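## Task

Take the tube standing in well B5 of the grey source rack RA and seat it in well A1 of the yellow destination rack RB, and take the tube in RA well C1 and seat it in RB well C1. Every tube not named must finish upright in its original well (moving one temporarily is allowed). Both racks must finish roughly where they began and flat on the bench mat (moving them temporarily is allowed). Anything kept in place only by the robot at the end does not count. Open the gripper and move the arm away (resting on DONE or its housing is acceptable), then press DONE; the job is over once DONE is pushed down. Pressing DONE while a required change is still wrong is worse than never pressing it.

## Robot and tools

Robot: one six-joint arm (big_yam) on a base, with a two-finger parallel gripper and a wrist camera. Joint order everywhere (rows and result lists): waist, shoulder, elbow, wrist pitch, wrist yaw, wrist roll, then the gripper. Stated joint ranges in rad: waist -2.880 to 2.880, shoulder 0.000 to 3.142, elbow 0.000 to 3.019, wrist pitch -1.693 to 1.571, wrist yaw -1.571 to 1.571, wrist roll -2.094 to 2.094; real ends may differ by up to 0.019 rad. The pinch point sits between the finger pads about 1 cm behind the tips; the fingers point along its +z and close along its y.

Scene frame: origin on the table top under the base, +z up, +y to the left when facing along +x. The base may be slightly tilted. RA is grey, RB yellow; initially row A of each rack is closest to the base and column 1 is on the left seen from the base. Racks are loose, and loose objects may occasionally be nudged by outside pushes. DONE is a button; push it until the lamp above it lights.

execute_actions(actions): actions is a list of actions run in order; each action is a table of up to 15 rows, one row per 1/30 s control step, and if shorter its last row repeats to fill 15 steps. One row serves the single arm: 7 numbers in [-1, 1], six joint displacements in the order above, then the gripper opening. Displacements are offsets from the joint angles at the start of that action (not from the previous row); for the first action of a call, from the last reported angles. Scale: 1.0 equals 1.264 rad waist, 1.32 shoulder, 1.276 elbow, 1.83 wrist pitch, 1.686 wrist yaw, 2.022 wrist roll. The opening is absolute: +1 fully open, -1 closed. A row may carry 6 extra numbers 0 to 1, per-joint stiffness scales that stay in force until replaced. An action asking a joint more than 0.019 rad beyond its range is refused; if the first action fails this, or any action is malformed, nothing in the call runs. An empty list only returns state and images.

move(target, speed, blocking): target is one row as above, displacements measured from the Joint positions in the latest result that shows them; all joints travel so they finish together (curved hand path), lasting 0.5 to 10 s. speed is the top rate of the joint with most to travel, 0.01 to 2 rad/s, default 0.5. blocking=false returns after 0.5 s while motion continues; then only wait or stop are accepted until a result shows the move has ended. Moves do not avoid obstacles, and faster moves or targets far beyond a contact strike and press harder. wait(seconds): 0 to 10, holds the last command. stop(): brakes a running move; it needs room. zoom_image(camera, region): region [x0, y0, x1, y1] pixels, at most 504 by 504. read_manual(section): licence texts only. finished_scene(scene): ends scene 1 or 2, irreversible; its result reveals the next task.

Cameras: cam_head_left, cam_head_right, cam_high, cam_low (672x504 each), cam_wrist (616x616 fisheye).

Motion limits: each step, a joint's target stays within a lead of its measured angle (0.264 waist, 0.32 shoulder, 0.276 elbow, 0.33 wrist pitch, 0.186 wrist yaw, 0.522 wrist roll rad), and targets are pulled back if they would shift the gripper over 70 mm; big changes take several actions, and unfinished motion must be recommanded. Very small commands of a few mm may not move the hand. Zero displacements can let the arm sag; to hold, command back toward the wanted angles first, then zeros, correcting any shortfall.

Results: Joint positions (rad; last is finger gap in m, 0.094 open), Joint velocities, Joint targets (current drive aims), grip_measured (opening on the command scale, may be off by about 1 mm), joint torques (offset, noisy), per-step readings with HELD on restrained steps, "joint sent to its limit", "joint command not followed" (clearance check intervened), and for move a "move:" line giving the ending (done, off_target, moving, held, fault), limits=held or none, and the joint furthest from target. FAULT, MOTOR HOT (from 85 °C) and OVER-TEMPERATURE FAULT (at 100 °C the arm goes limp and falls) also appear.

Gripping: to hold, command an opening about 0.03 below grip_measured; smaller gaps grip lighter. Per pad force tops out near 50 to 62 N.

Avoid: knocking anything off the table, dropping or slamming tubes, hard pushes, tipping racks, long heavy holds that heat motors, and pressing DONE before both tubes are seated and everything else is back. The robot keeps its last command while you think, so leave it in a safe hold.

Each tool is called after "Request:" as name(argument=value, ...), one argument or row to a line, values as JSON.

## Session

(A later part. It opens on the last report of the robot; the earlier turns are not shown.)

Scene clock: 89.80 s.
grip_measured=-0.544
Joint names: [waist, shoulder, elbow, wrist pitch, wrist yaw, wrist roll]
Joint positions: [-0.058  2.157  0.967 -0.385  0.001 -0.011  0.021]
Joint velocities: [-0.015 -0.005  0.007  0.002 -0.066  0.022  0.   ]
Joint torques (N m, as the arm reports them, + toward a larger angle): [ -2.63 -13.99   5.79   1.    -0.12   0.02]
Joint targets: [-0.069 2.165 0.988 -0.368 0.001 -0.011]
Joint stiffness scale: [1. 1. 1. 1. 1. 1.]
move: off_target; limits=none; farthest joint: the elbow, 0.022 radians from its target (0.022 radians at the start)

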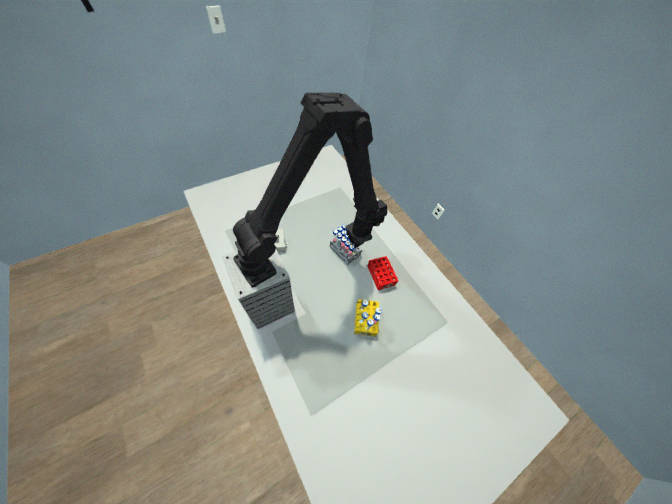

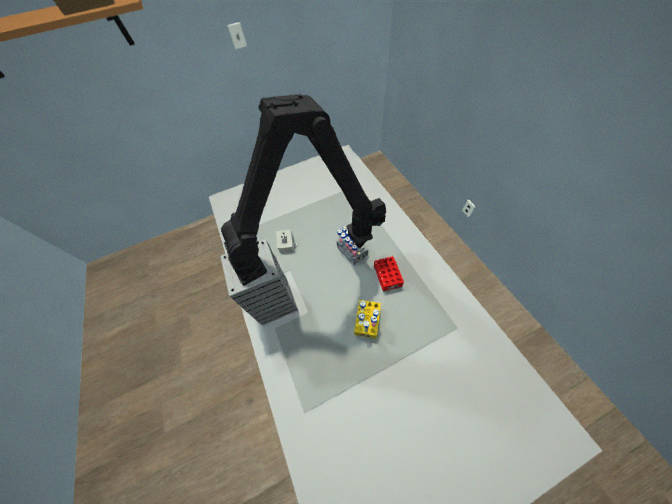

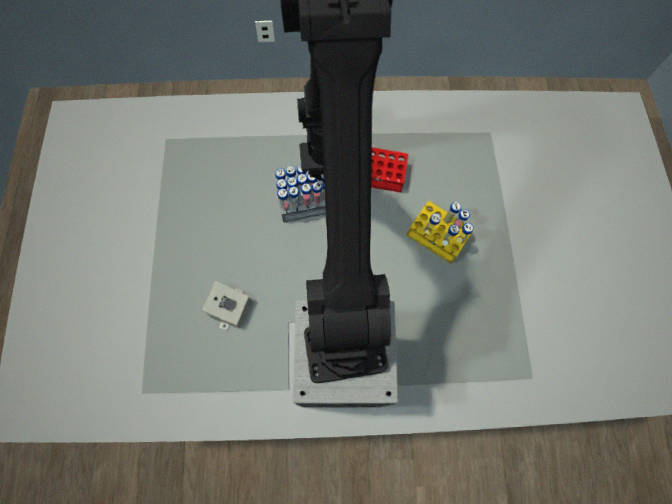

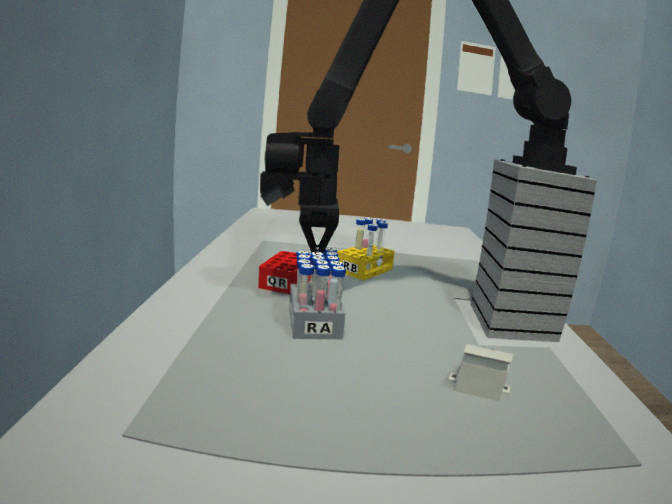

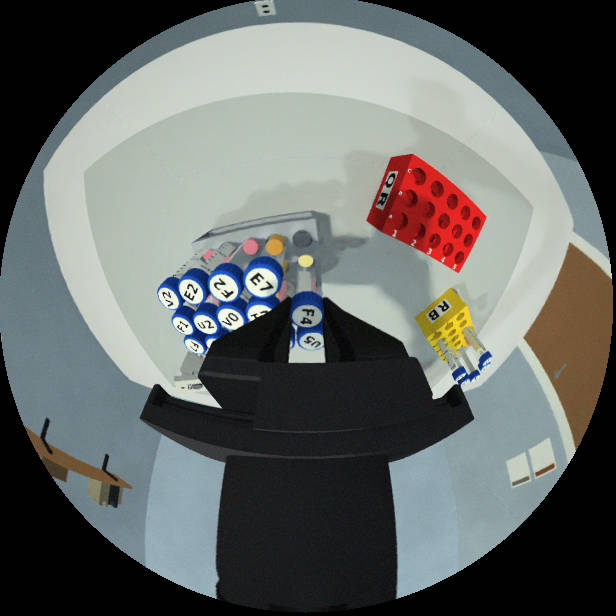

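Request:
move(
  target=[-0.009,-0.207,0.003,-0.137,0,0,-0.6],
  speed=0.15,
)

Request:
move(
  target=[-0.2,0,0.017,0,0,0,-0.6],
  speed=0.3,
)

Request:
zoom_image(
  camera="cam_wrist",
  region=[200,150,500,350],
)

Scene clock: 100.77 s.
grip_measured=-0.544
Joint names: [waist, shoulder, elbow, wrist pitch, wrist yaw, wrist roll]
Joint positions: [-0.058  1.895  0.967 -0.619  0.001 -0.011  0.021]
Joint velocities: [-0.015  0.005 -0.002 -0.007 -0.11  -0.051  0.001]
Joint torques (N m, as the arm reports them, + toward a larger angle): [ -3.57 -15.11   6.48  -0.18  -0.12   0.02]
Joint targets: [-0.069 1.883 0.970 -0.636 0.001 -0.011]
Joint stiffness scale: [1. 1. 1. 1. 1. 1.]
move: done; limits=none; farthest joint: the wrist pitch, 0.016 radians from its target (0.251 radians at the start)

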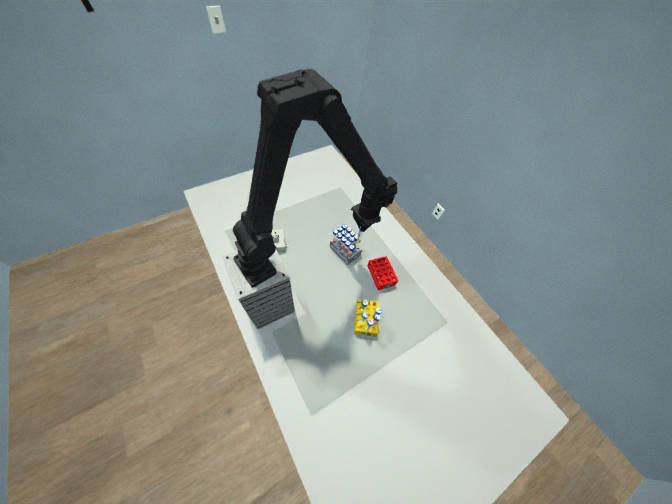

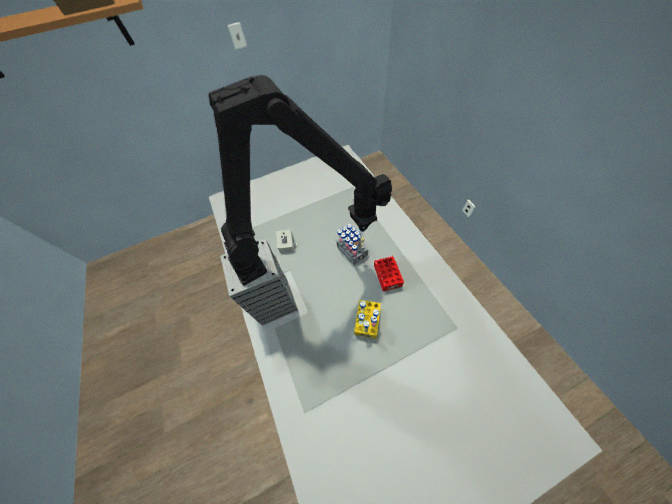

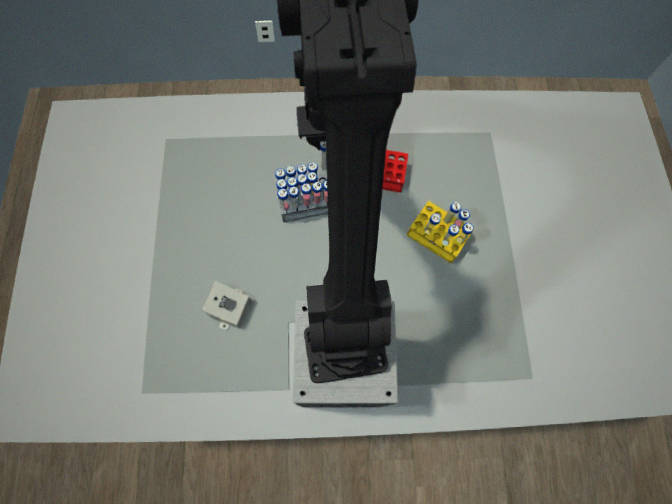

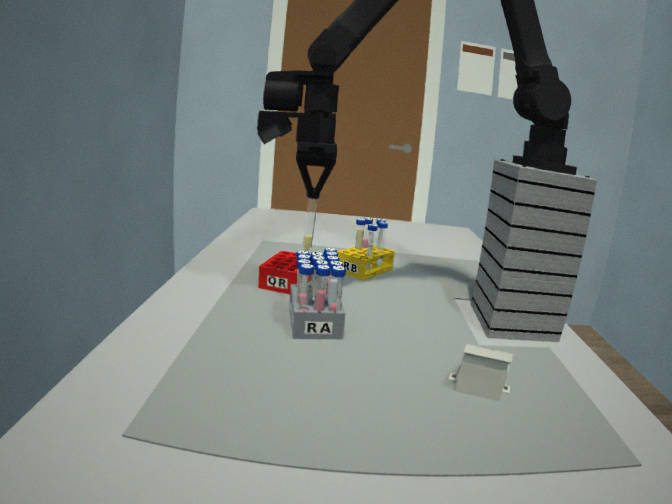

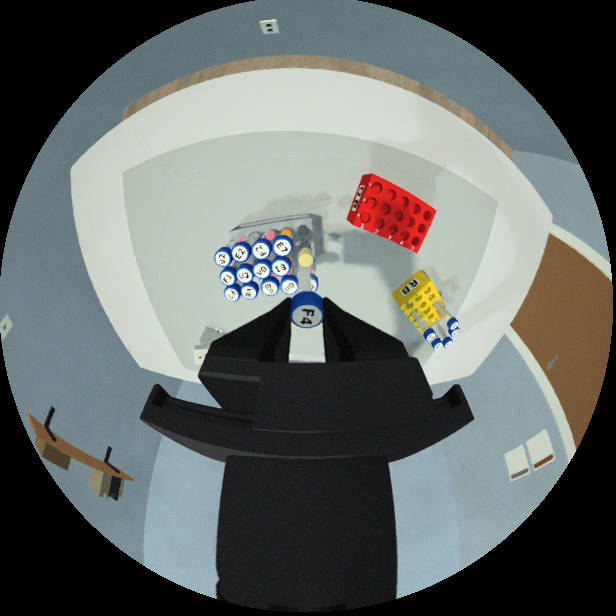

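Scene clock: 102.03 s.
grip_measured=-0.544
Joint names: [waist, shoulder, elbow, wrist pitch, wrist yaw, wrist roll]
Joint positions: [-0.307  1.895  0.967 -0.619  0.001 -0.011  0.021]
Joint velocities: [-0.015  0.024 -0.007 -0.012  0.037 -0.051  0.002]
Joint torques (N m, as the arm reports them, + toward a larger angle): [ -2.4  -14.33   7.99   0.43  -0.16   0.  ]
Joint targets: [-0.310 1.895 0.988 -0.619 0.001 -0.011]
Joint stiffness scale: [1. 1. 1. 1. 1. 1.]
move: off_target; limits=none; farthest joint: the elbow, 0.022 radians from its target (0.022 radians at the start)

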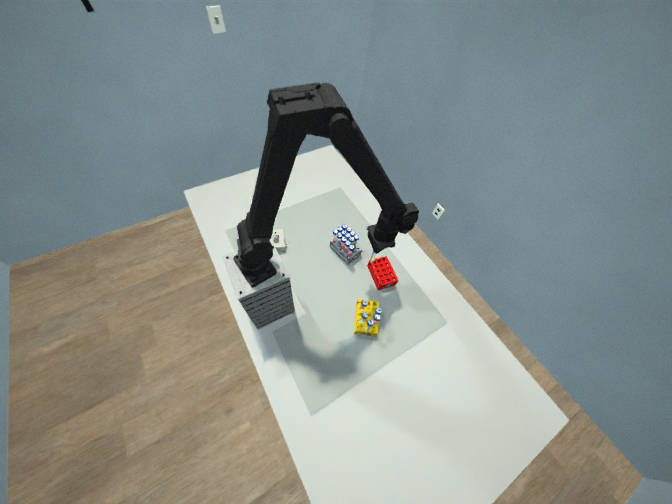

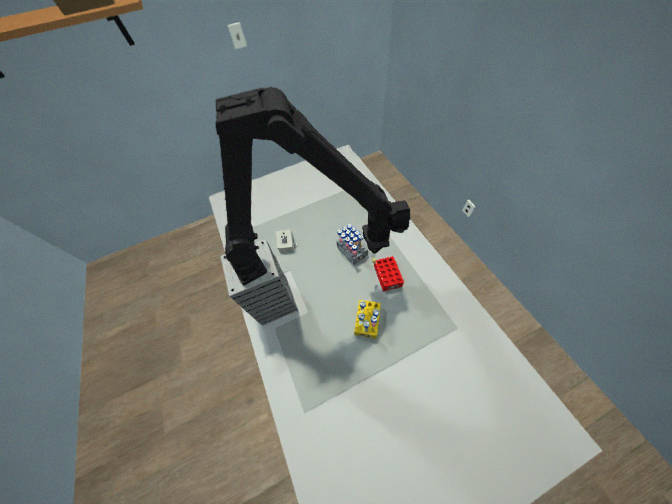

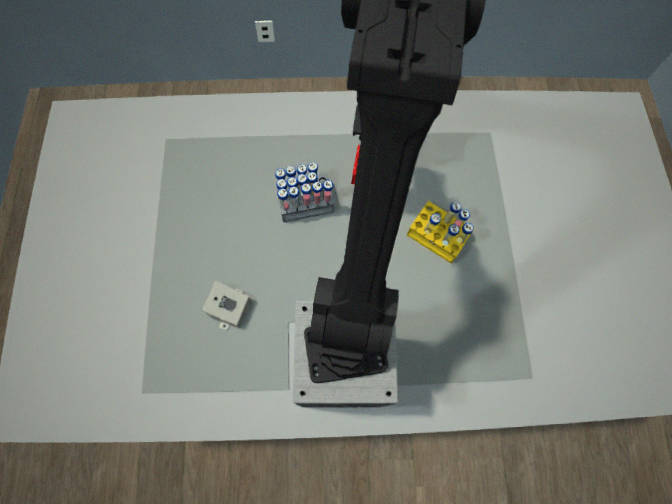

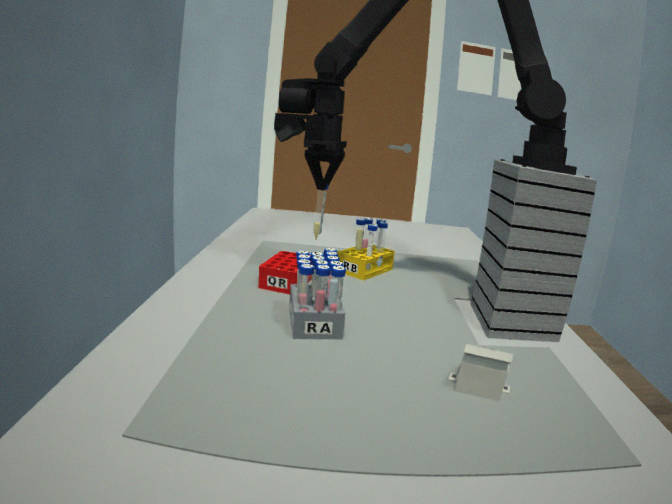

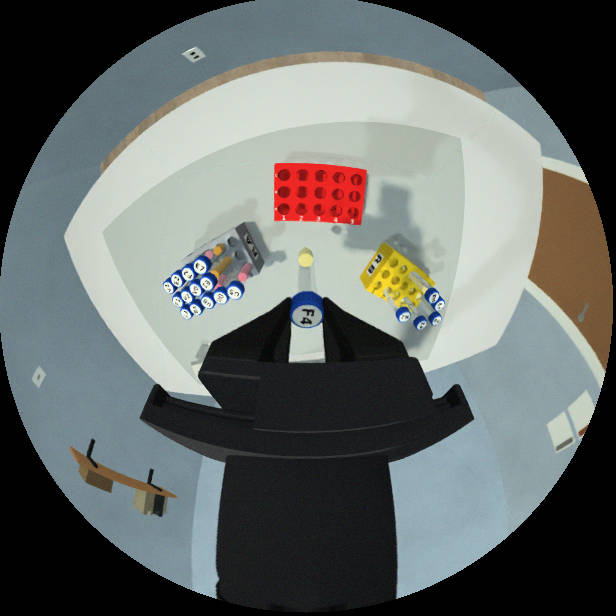

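Region (200, 150, 500, 350) of cam_wrist's 616x616 image, scaled by 1.680, with more detail than that image has.

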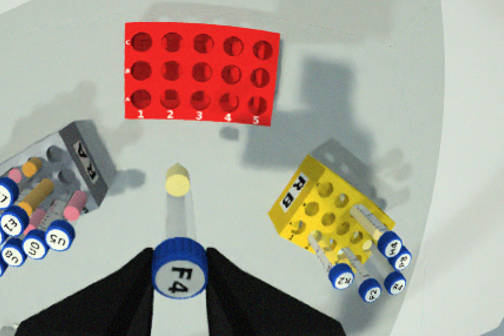

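Request:
move(
  target=[-0.26,-0.008,-0.12,0.078,0,0,-0.6],
  speed=0.3,
)

Request:
zoom_image(
  camera="cam_wrist",
  region=[200,150,500,350],
)

Scene clock: 113.27 s.
grip_measured=-0.544
Joint names: [waist, shoulder, elbow, wrist pitch, wrist yaw, wrist roll]
Joint positions: [-0.632  1.895  0.814 -0.495  0.001 -0.011  0.021]
Joint velocities: [-0.005 -0.005  0.002 -0.007 -0.051 -0.007 -0.   ]
Joint torques (N m, as the arm reports them, + toward a larger angle): [ -3.3  -12.96   4.73   1.05  -0.13  -0.06]
Joint targets: [-0.636 1.884 0.813 -0.477 0.001 -0.011]
Joint stiffness scale: [1. 1. 1. 1. 1. 1.]
move: done; limits=none; farthest joint: the wrist pitch, 0.018 radians from its target (0.143 radians at the start)

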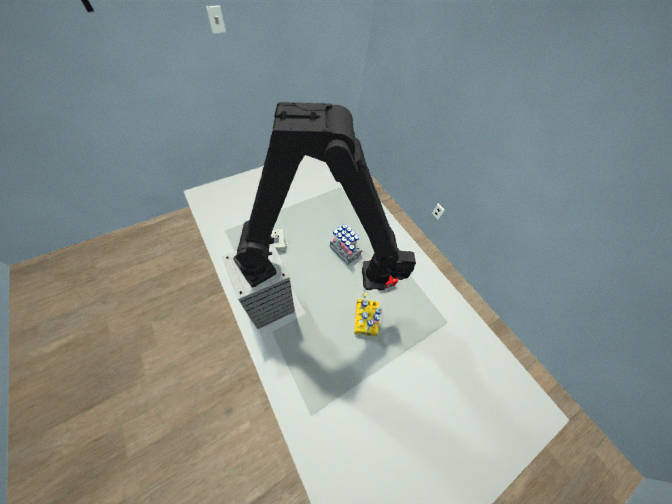

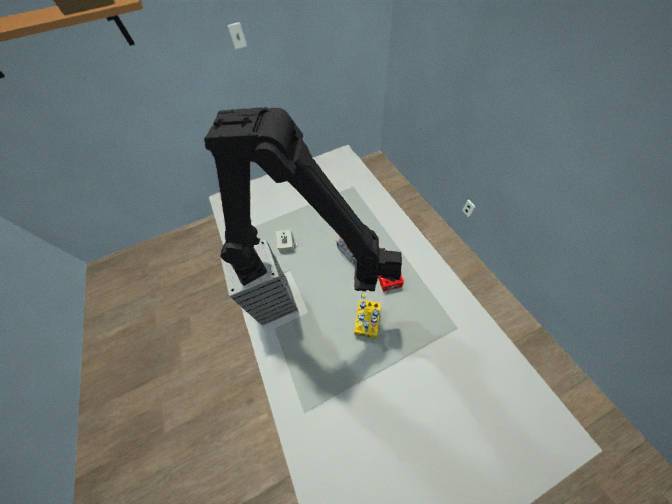

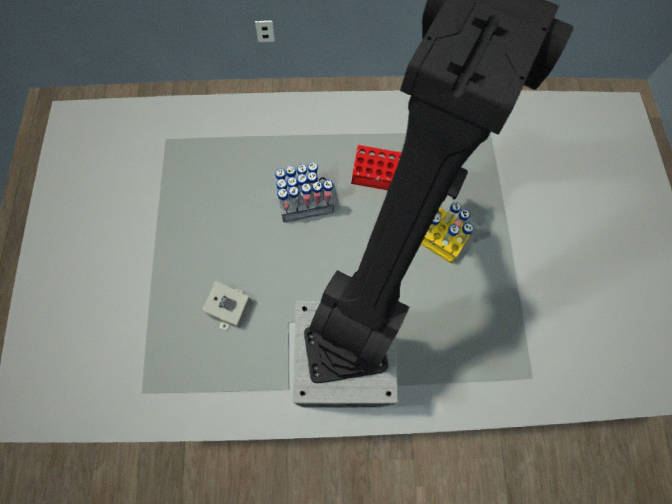

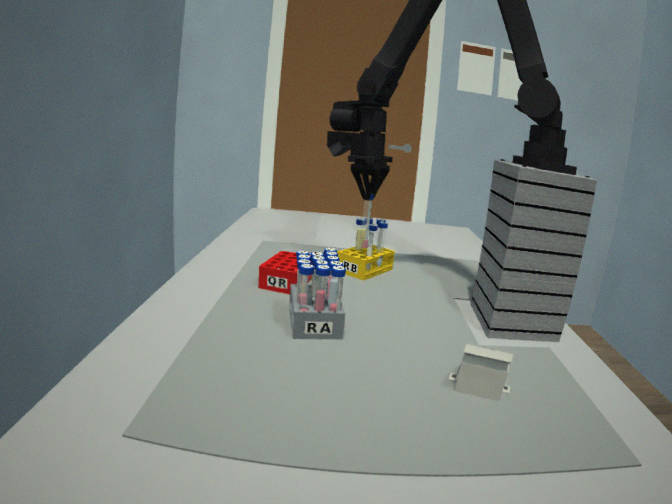

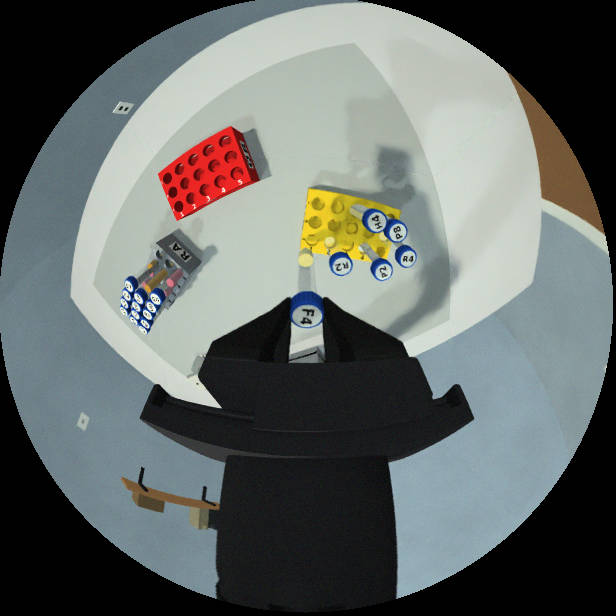

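Region (200, 150, 500, 350) of cam_wrist's 616x616 image, scaled by 1.680, with more detail than that image has.

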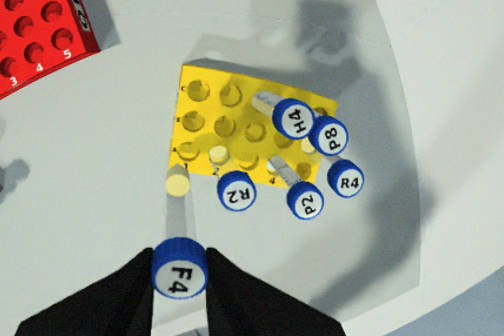

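Request:
move(
  target=[-0.022,0.049,0.052,0.016,0,0,-0.6],
  speed=0.1,
)

Request:
zoom_image(
  camera="cam_wrist",
  region=[200,150,500,350],
)

Scene clock: 122.60 s.
grip_measured=-0.544
Joint names: [waist, shoulder, elbow, wrist pitch, wrist yaw, wrist roll]
Joint positions: [-0.646  1.946  0.856 -0.482  0.001 -0.011  0.021]
Joint velocities: [-0.015 -0.015 -0.007 -0.002  0.081 -0.037 -0.002]
Joint torques (N m, as the arm reports them, + toward a larger angle): [ -3.92 -12.43   7.03   1.02  -0.16  -0.01]
Joint targets: [-0.659 1.959 0.880 -0.465 0.001 -0.011]
Joint stiffness scale: [1. 1. 1. 1. 1. 1.]
move: off_target; limits=none; farthest joint: the elbow, 0.024 radians from its target (0.067 radians at the start)

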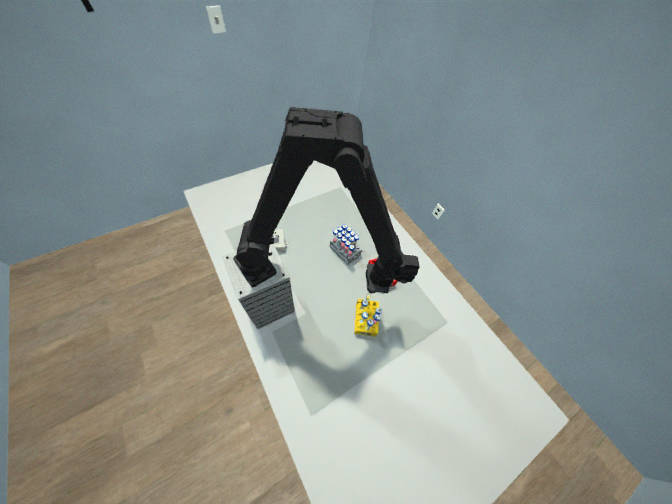

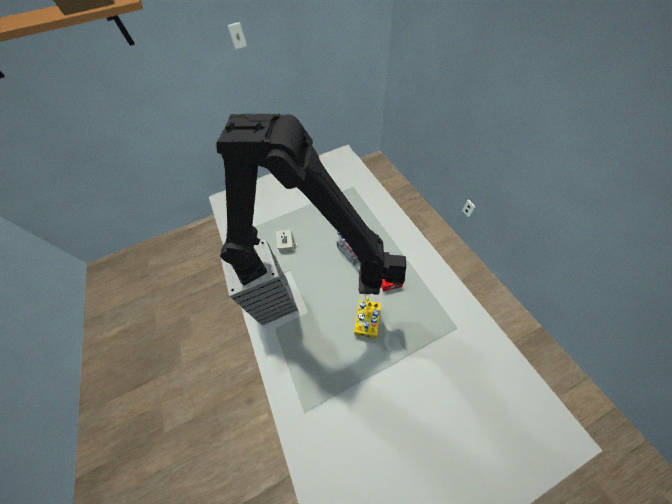

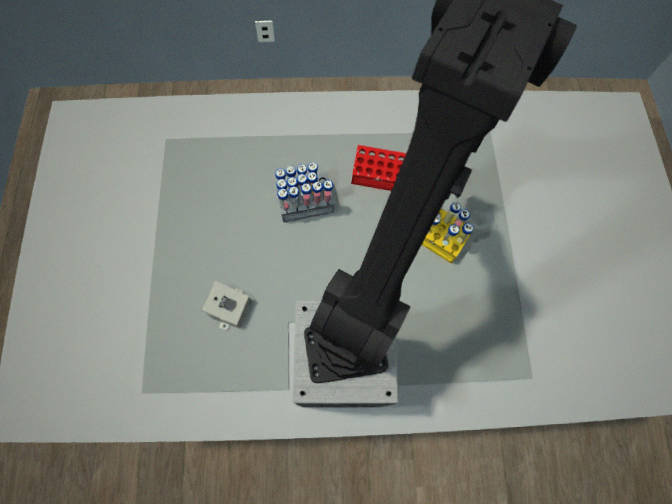

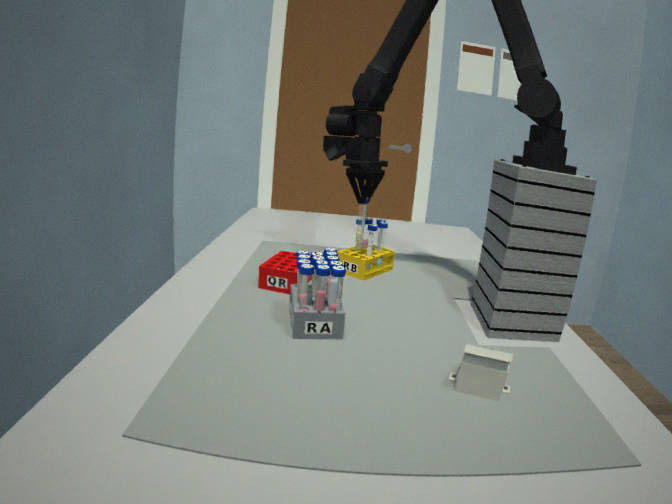

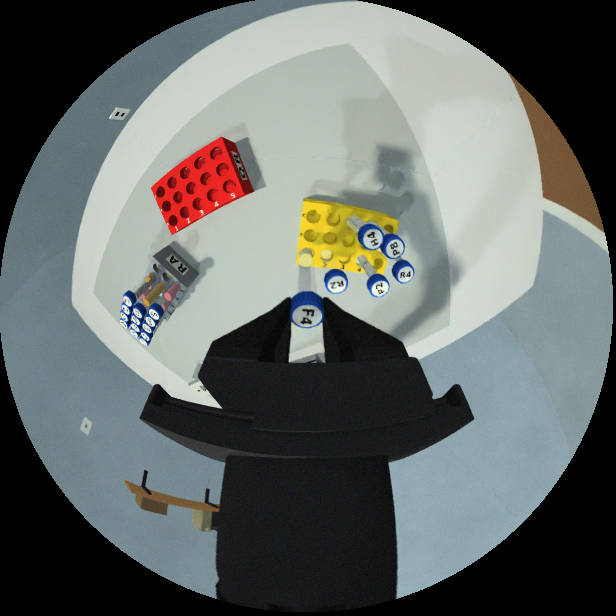

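Region (200, 150, 500, 350) of cam_wrist's 616x616 image, scaled by 1.680, with more detail than that image has.

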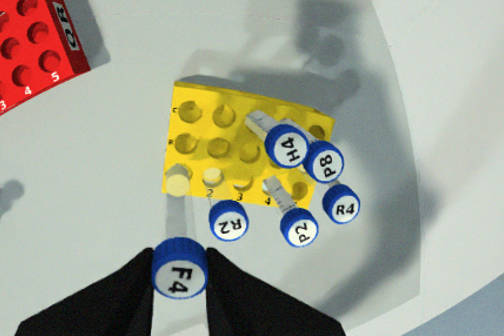

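Request:
move(
  target=[-0.01,0.061,0.02,0.045,0,0,-0.6],
  speed=0.05,
)

Request:
zoom_image(
  camera="cam_wrist",
  region=[200,150,500,350],
)

Scene clock: 129.83 s.
grip_measured=-0.544
Joint names: [waist, shoulder, elbow, wrist pitch, wrist yaw, wrist roll]
Joint positions: [-0.646  2.005  0.859 -0.421  0.001 -0.011  0.021]
Joint velocities: [ 0.015 -0.005  0.002 -0.007 -0.007 -0.037 -0.   ]
Joint torques (N m, as the arm reports them, + toward a larger angle): [ -3.35 -11.91   6.37   1.25  -0.15  -0.03]
Joint targets: [-0.658 2.026 0.882 -0.400 0.001 -0.011]
Joint stiffness scale: [1. 1. 1. 1. 1. 1.]
move: off_target; limits=none; farthest joint: the elbow, 0.023 radians from its target (0.026 radians at the start)

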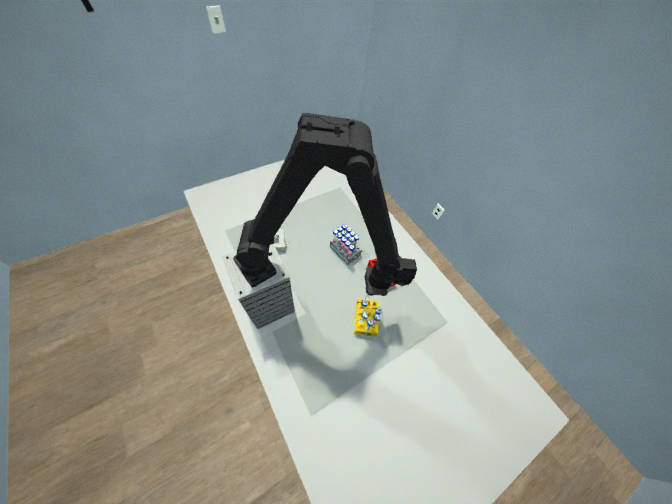

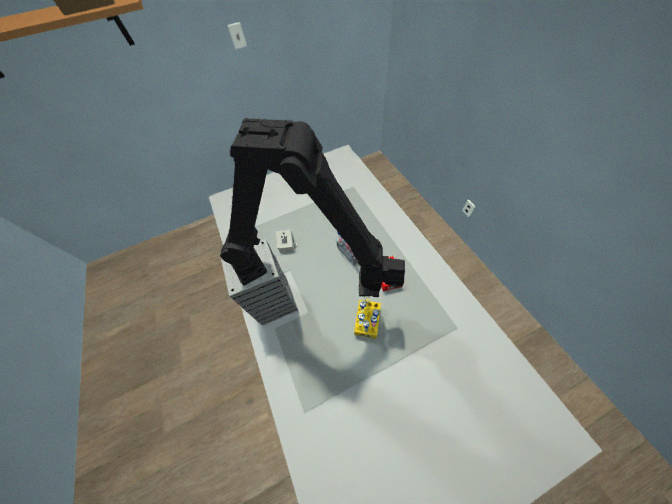

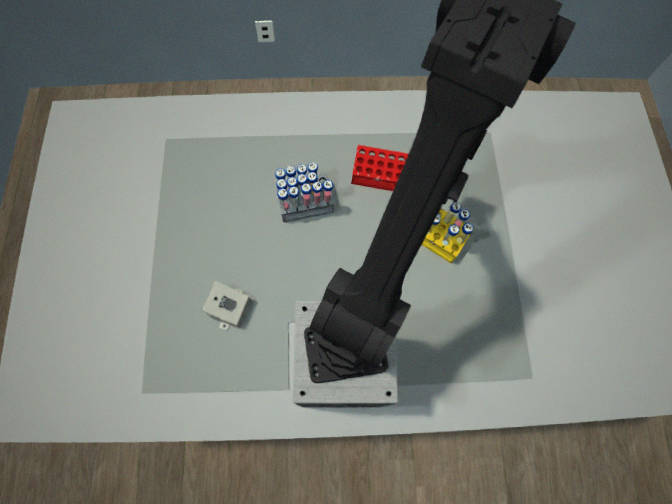

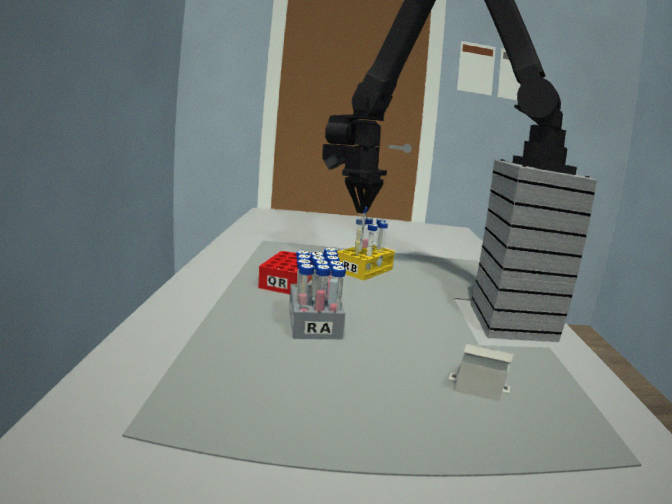

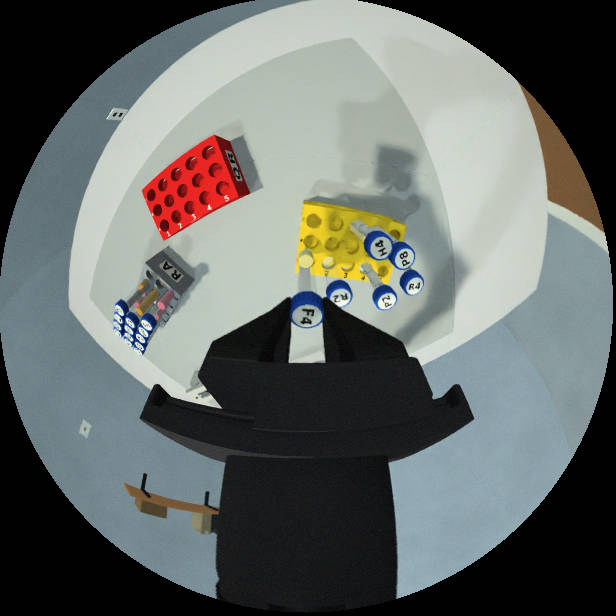

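Region (200, 150, 500, 350) of cam_wrist's 616x616 image, scaled by 1.680, with more detail than that image has.

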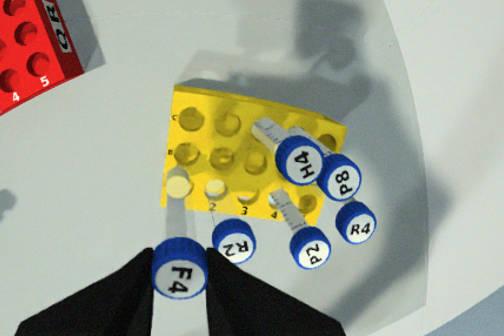

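Request:
move(
  target=[-0.014,-0.005,-0.011,0.015,0,0,-0.6],
  speed=0.03,
)

Request:
move(
  target=[-0.01,0.04,0.01,0.03,0,0,-0.6],
  speed=0.03,
)

Request:
zoom_image(
  camera="cam_wrist",
  region=[200,150,500,350],
)

Scene clock: 138.37 s.
grip_measured=-0.544
Joint names: [waist, shoulder, elbow, wrist pitch, wrist yaw, wrist roll]
Joint positions: [-0.646  2.002  0.852 -0.413  0.001 -0.011  0.021]
Joint velocities: [ 0.005 -0.005 -0.007  0.007 -0.051 -0.037  0.001]
Joint torques (N m, as the arm reports them, + toward a larger angle): [ -3.59 -13.83   3.58   1.15  -0.11  -0.03]
Joint targets: [-0.663 1.998 0.845 -0.394 0.001 -0.011]
Joint stiffness scale: [1. 1. 1. 1. 1. 1.]
move: done; limits=none; farthest joint: the wrist pitch, 0.020 radians from its target (0.027 radians at the start)

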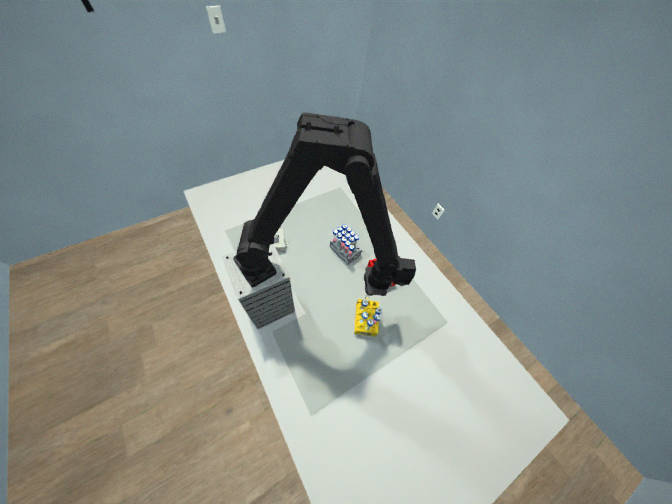

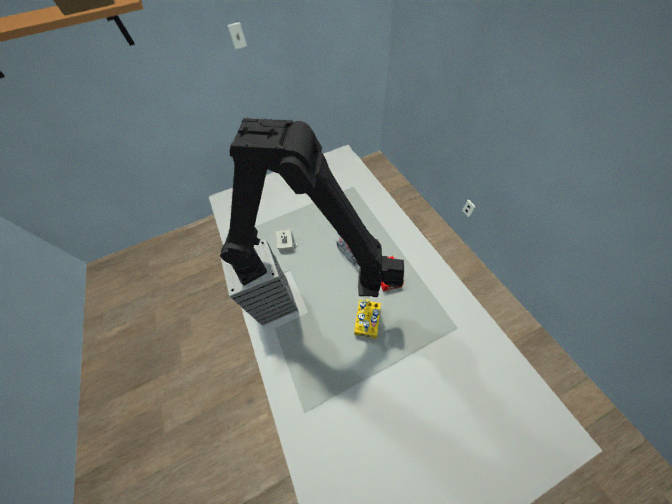

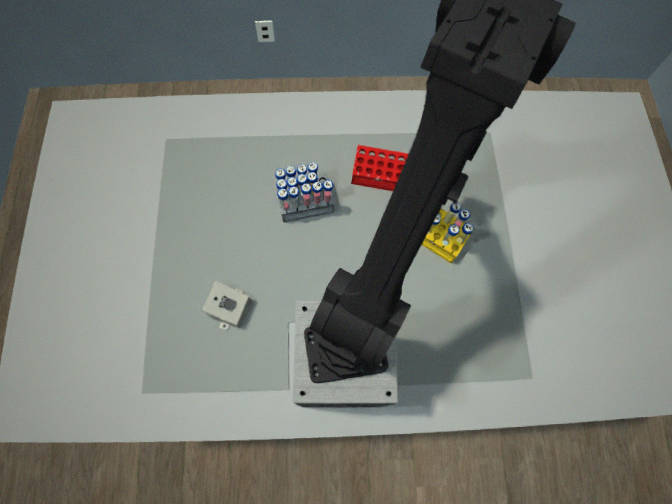

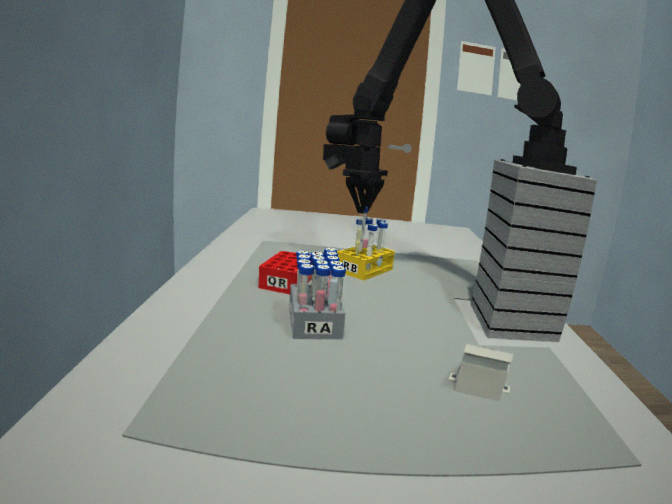

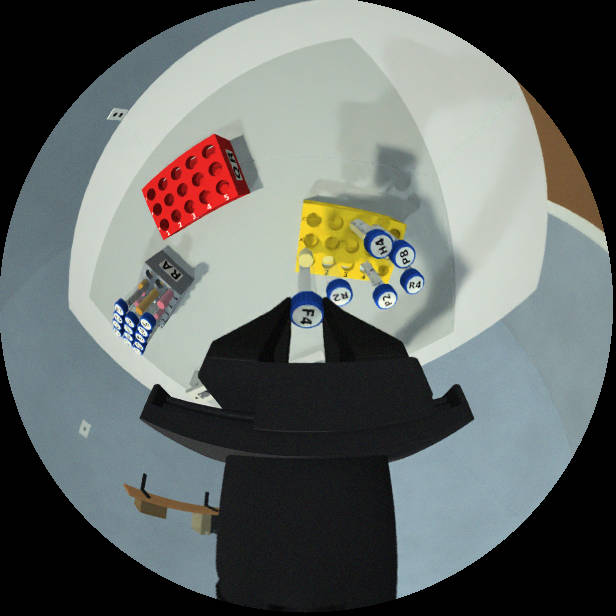

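Scene clock: 140.43 s.
grip_measured=-0.544
Joint names: [waist, shoulder, elbow, wrist pitch, wrist yaw, wrist roll]
Joint positions: [-0.646  2.004  0.852 -0.391  0.001 -0.011  0.021]
Joint velocities: [-0.005  0.015 -0.002 -0.002 -0.022 -0.022  0.001]
Joint torques (N m, as the arm reports them, + toward a larger angle): [-3.71 -9.58  5.53  1.59 -0.1  -0.04]
Joint targets: [-0.659 2.055 0.865 -0.358 0.001 -0.011]
Joint stiffness scale: [1. 1. 1. 1. 1. 1.]
move: off_target; limits=none; farthest joint: the shoulder, 0.051 radians from its target (0.053 radians at the start)

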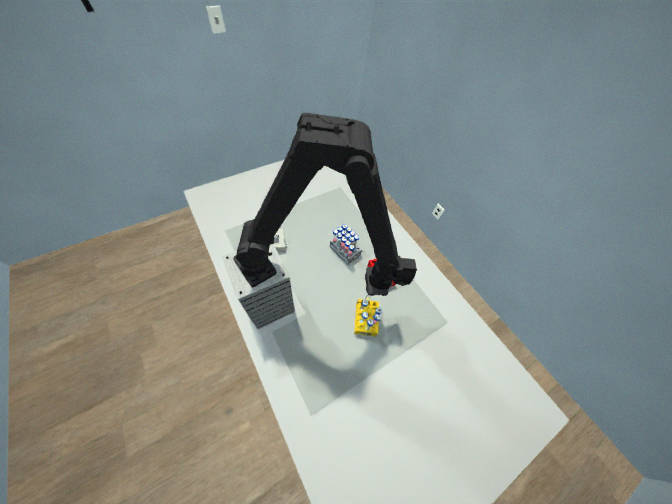

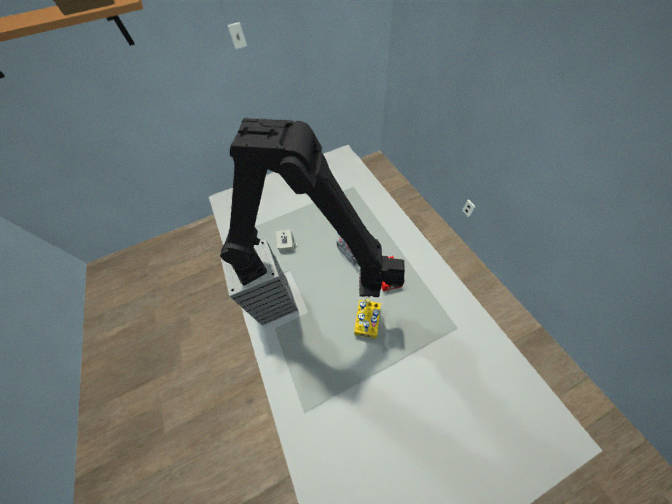

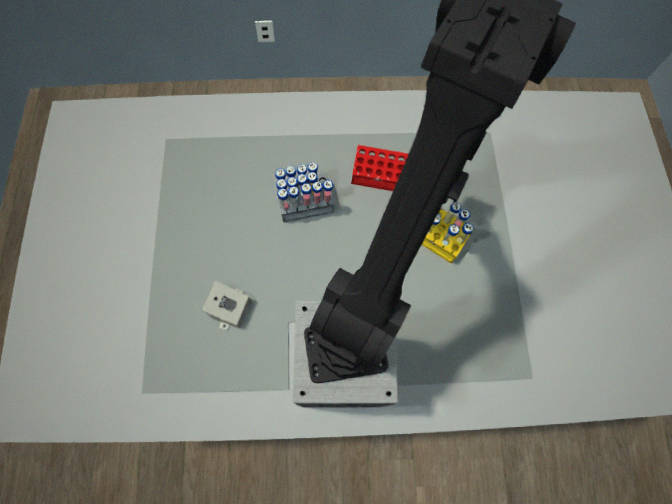

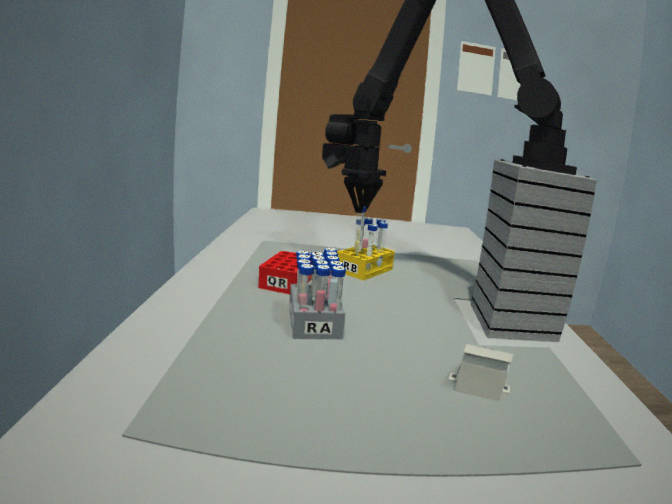

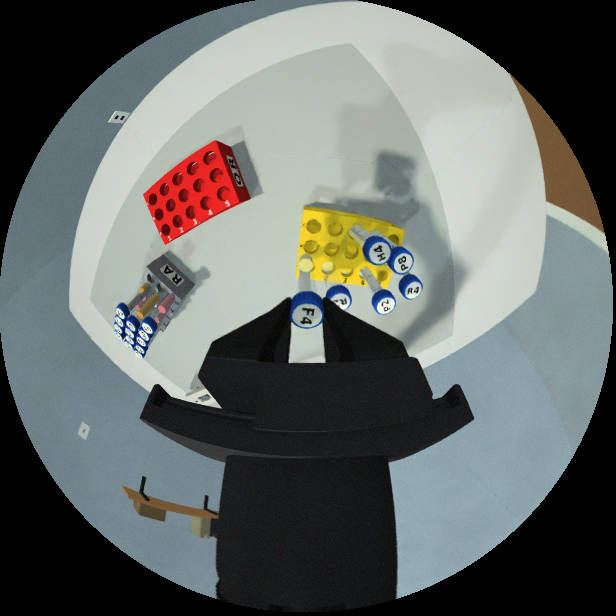

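Region (200, 150, 500, 350) of cam_wrist's 616x616 image, scaled by 1.680, with more detail than that image has.

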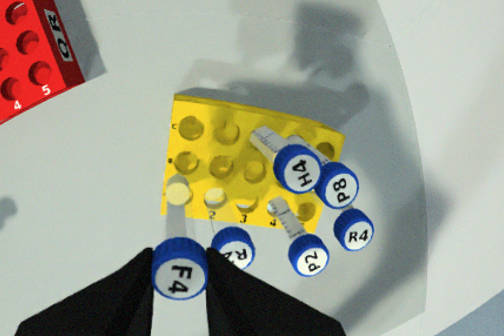

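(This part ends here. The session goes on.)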